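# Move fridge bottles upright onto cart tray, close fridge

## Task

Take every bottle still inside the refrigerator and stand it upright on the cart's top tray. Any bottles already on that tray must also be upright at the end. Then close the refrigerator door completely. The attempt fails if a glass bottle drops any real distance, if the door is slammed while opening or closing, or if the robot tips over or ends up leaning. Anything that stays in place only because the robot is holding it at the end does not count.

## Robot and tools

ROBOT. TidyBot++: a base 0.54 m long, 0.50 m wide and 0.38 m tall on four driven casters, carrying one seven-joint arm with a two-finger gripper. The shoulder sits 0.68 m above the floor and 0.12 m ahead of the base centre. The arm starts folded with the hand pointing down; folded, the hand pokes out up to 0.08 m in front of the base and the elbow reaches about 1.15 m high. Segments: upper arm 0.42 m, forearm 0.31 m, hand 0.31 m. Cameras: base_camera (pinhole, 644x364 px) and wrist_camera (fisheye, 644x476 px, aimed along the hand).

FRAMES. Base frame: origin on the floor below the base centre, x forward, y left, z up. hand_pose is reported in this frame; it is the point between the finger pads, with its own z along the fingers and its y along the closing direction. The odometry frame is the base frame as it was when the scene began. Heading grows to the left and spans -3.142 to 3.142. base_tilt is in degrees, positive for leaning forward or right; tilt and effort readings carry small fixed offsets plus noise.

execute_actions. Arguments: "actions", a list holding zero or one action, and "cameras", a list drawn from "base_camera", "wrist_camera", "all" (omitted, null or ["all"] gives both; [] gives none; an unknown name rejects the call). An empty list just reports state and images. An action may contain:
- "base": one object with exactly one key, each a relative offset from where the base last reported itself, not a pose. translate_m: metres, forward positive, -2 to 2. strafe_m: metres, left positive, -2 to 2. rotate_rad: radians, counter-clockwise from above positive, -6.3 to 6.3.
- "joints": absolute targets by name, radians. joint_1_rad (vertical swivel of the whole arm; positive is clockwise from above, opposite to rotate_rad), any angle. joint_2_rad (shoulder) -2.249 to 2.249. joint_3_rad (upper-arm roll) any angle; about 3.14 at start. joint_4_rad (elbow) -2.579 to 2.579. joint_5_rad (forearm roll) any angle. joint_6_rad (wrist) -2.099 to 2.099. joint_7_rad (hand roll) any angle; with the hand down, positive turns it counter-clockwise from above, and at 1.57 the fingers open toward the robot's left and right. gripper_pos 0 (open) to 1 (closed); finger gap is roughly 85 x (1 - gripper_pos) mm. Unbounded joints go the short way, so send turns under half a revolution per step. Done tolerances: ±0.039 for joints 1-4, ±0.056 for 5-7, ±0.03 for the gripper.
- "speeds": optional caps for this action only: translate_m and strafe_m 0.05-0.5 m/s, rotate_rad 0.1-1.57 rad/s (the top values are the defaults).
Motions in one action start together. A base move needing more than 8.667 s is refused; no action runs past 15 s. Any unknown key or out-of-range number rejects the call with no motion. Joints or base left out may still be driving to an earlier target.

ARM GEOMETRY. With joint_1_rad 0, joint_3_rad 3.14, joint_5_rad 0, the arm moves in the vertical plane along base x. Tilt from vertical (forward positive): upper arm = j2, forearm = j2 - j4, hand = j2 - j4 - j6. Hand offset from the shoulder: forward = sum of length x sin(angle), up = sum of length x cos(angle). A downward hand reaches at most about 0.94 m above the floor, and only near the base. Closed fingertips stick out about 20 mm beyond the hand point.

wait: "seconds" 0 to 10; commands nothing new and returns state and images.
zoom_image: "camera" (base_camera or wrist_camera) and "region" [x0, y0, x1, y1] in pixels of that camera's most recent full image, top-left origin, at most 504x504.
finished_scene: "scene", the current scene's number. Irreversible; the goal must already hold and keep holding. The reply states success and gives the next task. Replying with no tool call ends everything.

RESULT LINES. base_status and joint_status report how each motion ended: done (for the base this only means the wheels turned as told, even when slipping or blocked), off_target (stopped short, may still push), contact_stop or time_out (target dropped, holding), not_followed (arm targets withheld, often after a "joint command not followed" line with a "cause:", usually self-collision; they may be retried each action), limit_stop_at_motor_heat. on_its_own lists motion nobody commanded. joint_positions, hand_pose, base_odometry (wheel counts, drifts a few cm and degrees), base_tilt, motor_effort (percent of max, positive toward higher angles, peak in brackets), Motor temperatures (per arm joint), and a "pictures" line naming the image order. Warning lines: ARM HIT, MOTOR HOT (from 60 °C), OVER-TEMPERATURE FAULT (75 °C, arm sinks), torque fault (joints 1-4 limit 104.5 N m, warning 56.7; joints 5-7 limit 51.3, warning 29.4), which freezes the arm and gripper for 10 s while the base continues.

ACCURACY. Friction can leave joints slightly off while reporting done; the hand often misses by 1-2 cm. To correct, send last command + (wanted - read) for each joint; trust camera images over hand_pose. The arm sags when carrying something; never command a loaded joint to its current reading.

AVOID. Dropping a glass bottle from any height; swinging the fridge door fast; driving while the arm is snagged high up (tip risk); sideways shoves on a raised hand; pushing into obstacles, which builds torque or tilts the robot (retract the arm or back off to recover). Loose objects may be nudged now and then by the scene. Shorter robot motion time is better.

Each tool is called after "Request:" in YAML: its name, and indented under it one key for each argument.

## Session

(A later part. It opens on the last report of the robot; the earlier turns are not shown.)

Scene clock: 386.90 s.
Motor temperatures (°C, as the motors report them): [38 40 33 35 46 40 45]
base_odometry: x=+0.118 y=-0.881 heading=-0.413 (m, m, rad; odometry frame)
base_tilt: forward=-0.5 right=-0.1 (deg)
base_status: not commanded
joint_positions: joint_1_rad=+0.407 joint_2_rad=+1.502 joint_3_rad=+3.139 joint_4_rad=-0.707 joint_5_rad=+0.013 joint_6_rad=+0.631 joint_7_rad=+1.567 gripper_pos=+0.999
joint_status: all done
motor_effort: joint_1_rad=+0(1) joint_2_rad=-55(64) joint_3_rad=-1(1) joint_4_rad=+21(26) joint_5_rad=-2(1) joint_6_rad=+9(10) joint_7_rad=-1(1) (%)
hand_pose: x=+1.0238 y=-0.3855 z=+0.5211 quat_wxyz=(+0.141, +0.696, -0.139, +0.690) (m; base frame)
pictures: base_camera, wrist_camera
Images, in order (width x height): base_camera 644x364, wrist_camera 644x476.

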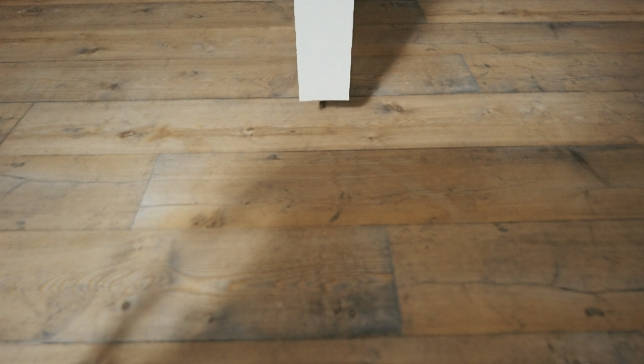

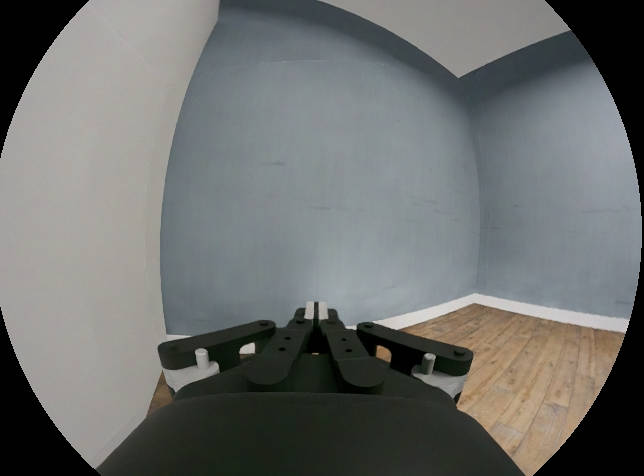

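Request:
execute_actions:
  actions:
    - {"base": {"strafe_m": 0.42}, "joints": {"joint_1_rad": 0.3}, "speeds": {"strafe_m": 0.095}}

Scene clock: 396.63 s.
Motor temperatures (°C, as the motors report them): [38 41 33 35 46 40 45]
base_odometry: x=+0.286 y=-0.496 heading=-0.413 (m, m, rad; odometry frame)
base_tilt: forward=-0.4 right=-0.1 (deg)
base_status: done
joint_positions: joint_1_rad=+0.299 joint_2_rad=+1.502 joint_3_rad=+3.139 joint_4_rad=-0.707 joint_5_rad=+0.013 joint_6_rad=+0.631 joint_7_rad=+1.567 gripper_pos=+0.999
joint_status: all done
motor_effort: joint_1_rad=+0(6) joint_2_rad=-55(57) joint_3_rad=-1(2) joint_4_rad=+21(22) joint_5_rad=+0(1) joint_6_rad=+8(9) joint_7_rad=-1(1) (%)
hand_pose: x=+1.0602 y=-0.2853 z=+0.5211 quat_wxyz=(+0.104, +0.703, -0.101, +0.697) (m; base frame)
pictures: base_camera, wrist_camera
Images, in order (width x height): base_camera 644x364, wrist_camera 644x476.

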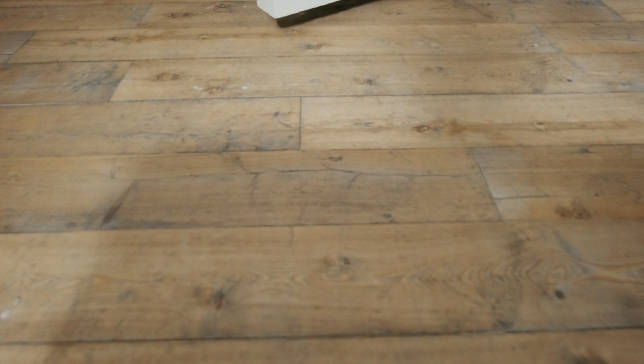

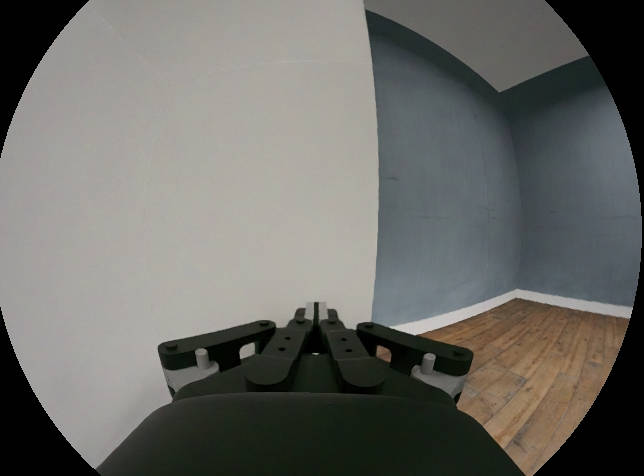

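Request:
execute_actions:
  actions: []

Scene clock: 398.83 s.
Motor temperatures (°C, as the motors report them): [38 41 33 35 46 40 45]
base_odometry: x=+0.286 y=-0.496 heading=-0.413 (m, m, rad; odometry frame)
base_tilt: forward=-0.3 right=-0.1 (deg)
base_status: done
joint_positions: joint_1_rad=+0.299 joint_2_rad=+1.502 joint_3_rad=+3.139 joint_4_rad=-0.707 joint_5_rad=+0.013 joint_6_rad=+0.631 joint_7_rad=+1.567 gripper_pos=+0.999
joint_status: all done
motor_effort: joint_1_rad=+0(6) joint_2_rad=-56(57) joint_3_rad=-1(2) joint_4_rad=+21(22) joint_5_rad=-1(1) joint_6_rad=+9(9) joint_7_rad=-1(1) (%)
hand_pose: x=+1.0602 y=-0.2853 z=+0.5211 quat_wxyz=(+0.104, +0.703, -0.101, +0.697) (m; base frame)
pictures: base_camera, wrist_camera
Images, in order (width x height): base_camera 644x364, wrist_camera 644x476.

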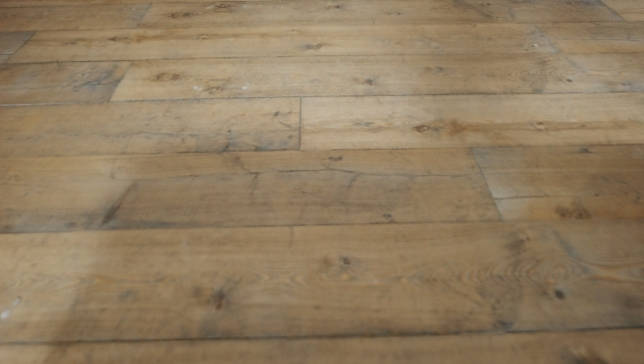

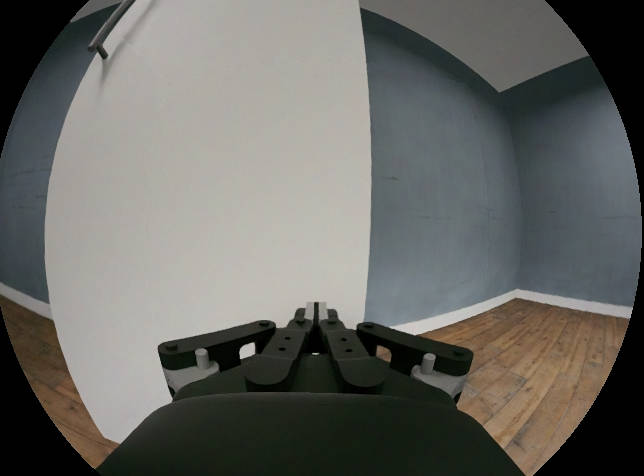

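Request:
execute_actions:
  actions: []
  cameras: ["wrist_camera"]

Scene clock: 401.37 s.
Motor temperatures (°C, as the motors report them): [38 41 33 35 46 40 45]
base_odometry: x=+0.286 y=-0.496 heading=-0.413 (m, m, rad; odometry frame)
base_tilt: forward=-0.5 right=+0.0 (deg)
base_status: done
joint_positions: joint_1_rad=+0.299 joint_2_rad=+1.502 joint_3_rad=+3.139 joint_4_rad=-0.707 joint_5_rad=+0.013 joint_6_rad=+0.631 joint_7_rad=+1.567 gripper_pos=+0.999
joint_status: all done
motor_effort: joint_1_rad=+0(6) joint_2_rad=-56(57) joint_3_rad=-1(2) joint_4_rad=+21(22) joint_5_rad=-1(1) joint_6_rad=+9(9) joint_7_rad=-1(1) (%)
hand_pose: x=+1.0602 y=-0.2853 z=+0.5211 quat_wxyz=(+0.104, +0.703, -0.101, +0.697) (m; base frame)
pictures: wrist_camera
Images, in order (width x height): wrist_camera 644x476.

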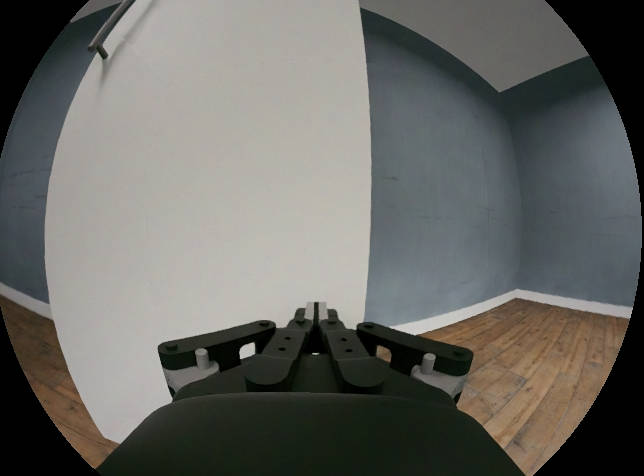

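Request:
execute_actions:
  actions:
    - {"base": {"translate_m": 0.3}, "joints": {"joint_1_rad": 2.5, "joint_2_rad": 0.1, "joint_4_rad": -1.3, "joint_6_rad": -0.55}, "speeds": {"translate_m": 0.15}}

Scene clock: 409.90 s.
Motor temperatures (°C, as the motors report them): [38 41 33 35 46 40 45]
base_odometry: x=+0.562 y=-0.617 heading=-0.413 (m, m, rad; odometry frame)
base_tilt: forward=-0.5 right=-0.1 (deg)
base_status: done
joint_positions: joint_1_rad=+2.495 joint_2_rad=+0.108 joint_3_rad=+3.141 joint_4_rad=-1.287 joint_5_rad=+0.013 joint_6_rad=-0.515 joint_7_rad=+1.567 gripper_pos=+0.999
joint_status: all done
motor_effort: joint_1_rad=+0(6) joint_2_rad=-25(58) joint_3_rad=+0(4) joint_4_rad=+24(25) joint_5_rad=-2(2) joint_6_rad=+9(9) joint_7_rad=-1(1) (%)
hand_pose: x=-0.3985 y=-0.3907 z=+1.0516 quat_wxyz=(+0.549, +0.261, -0.773, +0.179) (m; base frame)
pictures: base_camera, wrist_camera
Images, in order (width x height): base_camera 644x364, wrist_camera 644x476.

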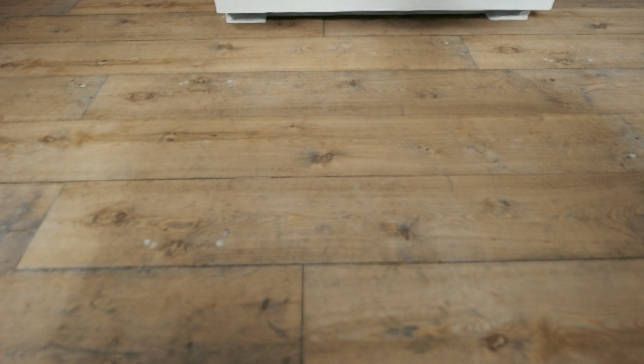

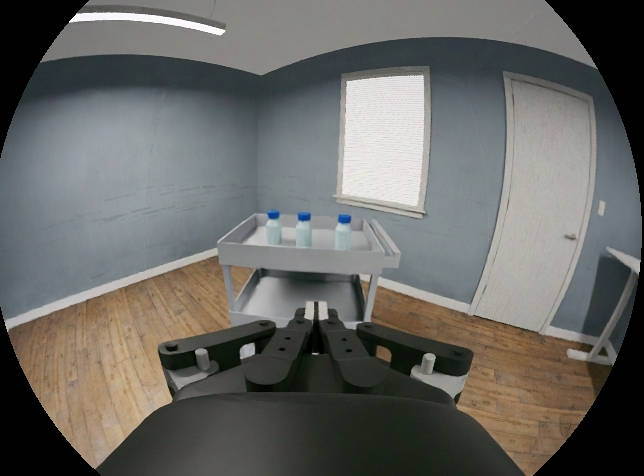

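Door is shut (bottom edge parallel with both feet) and all three bottles stand upright.

Request:
finished_scene:
  scene: 2

The scene is finished: the task was done.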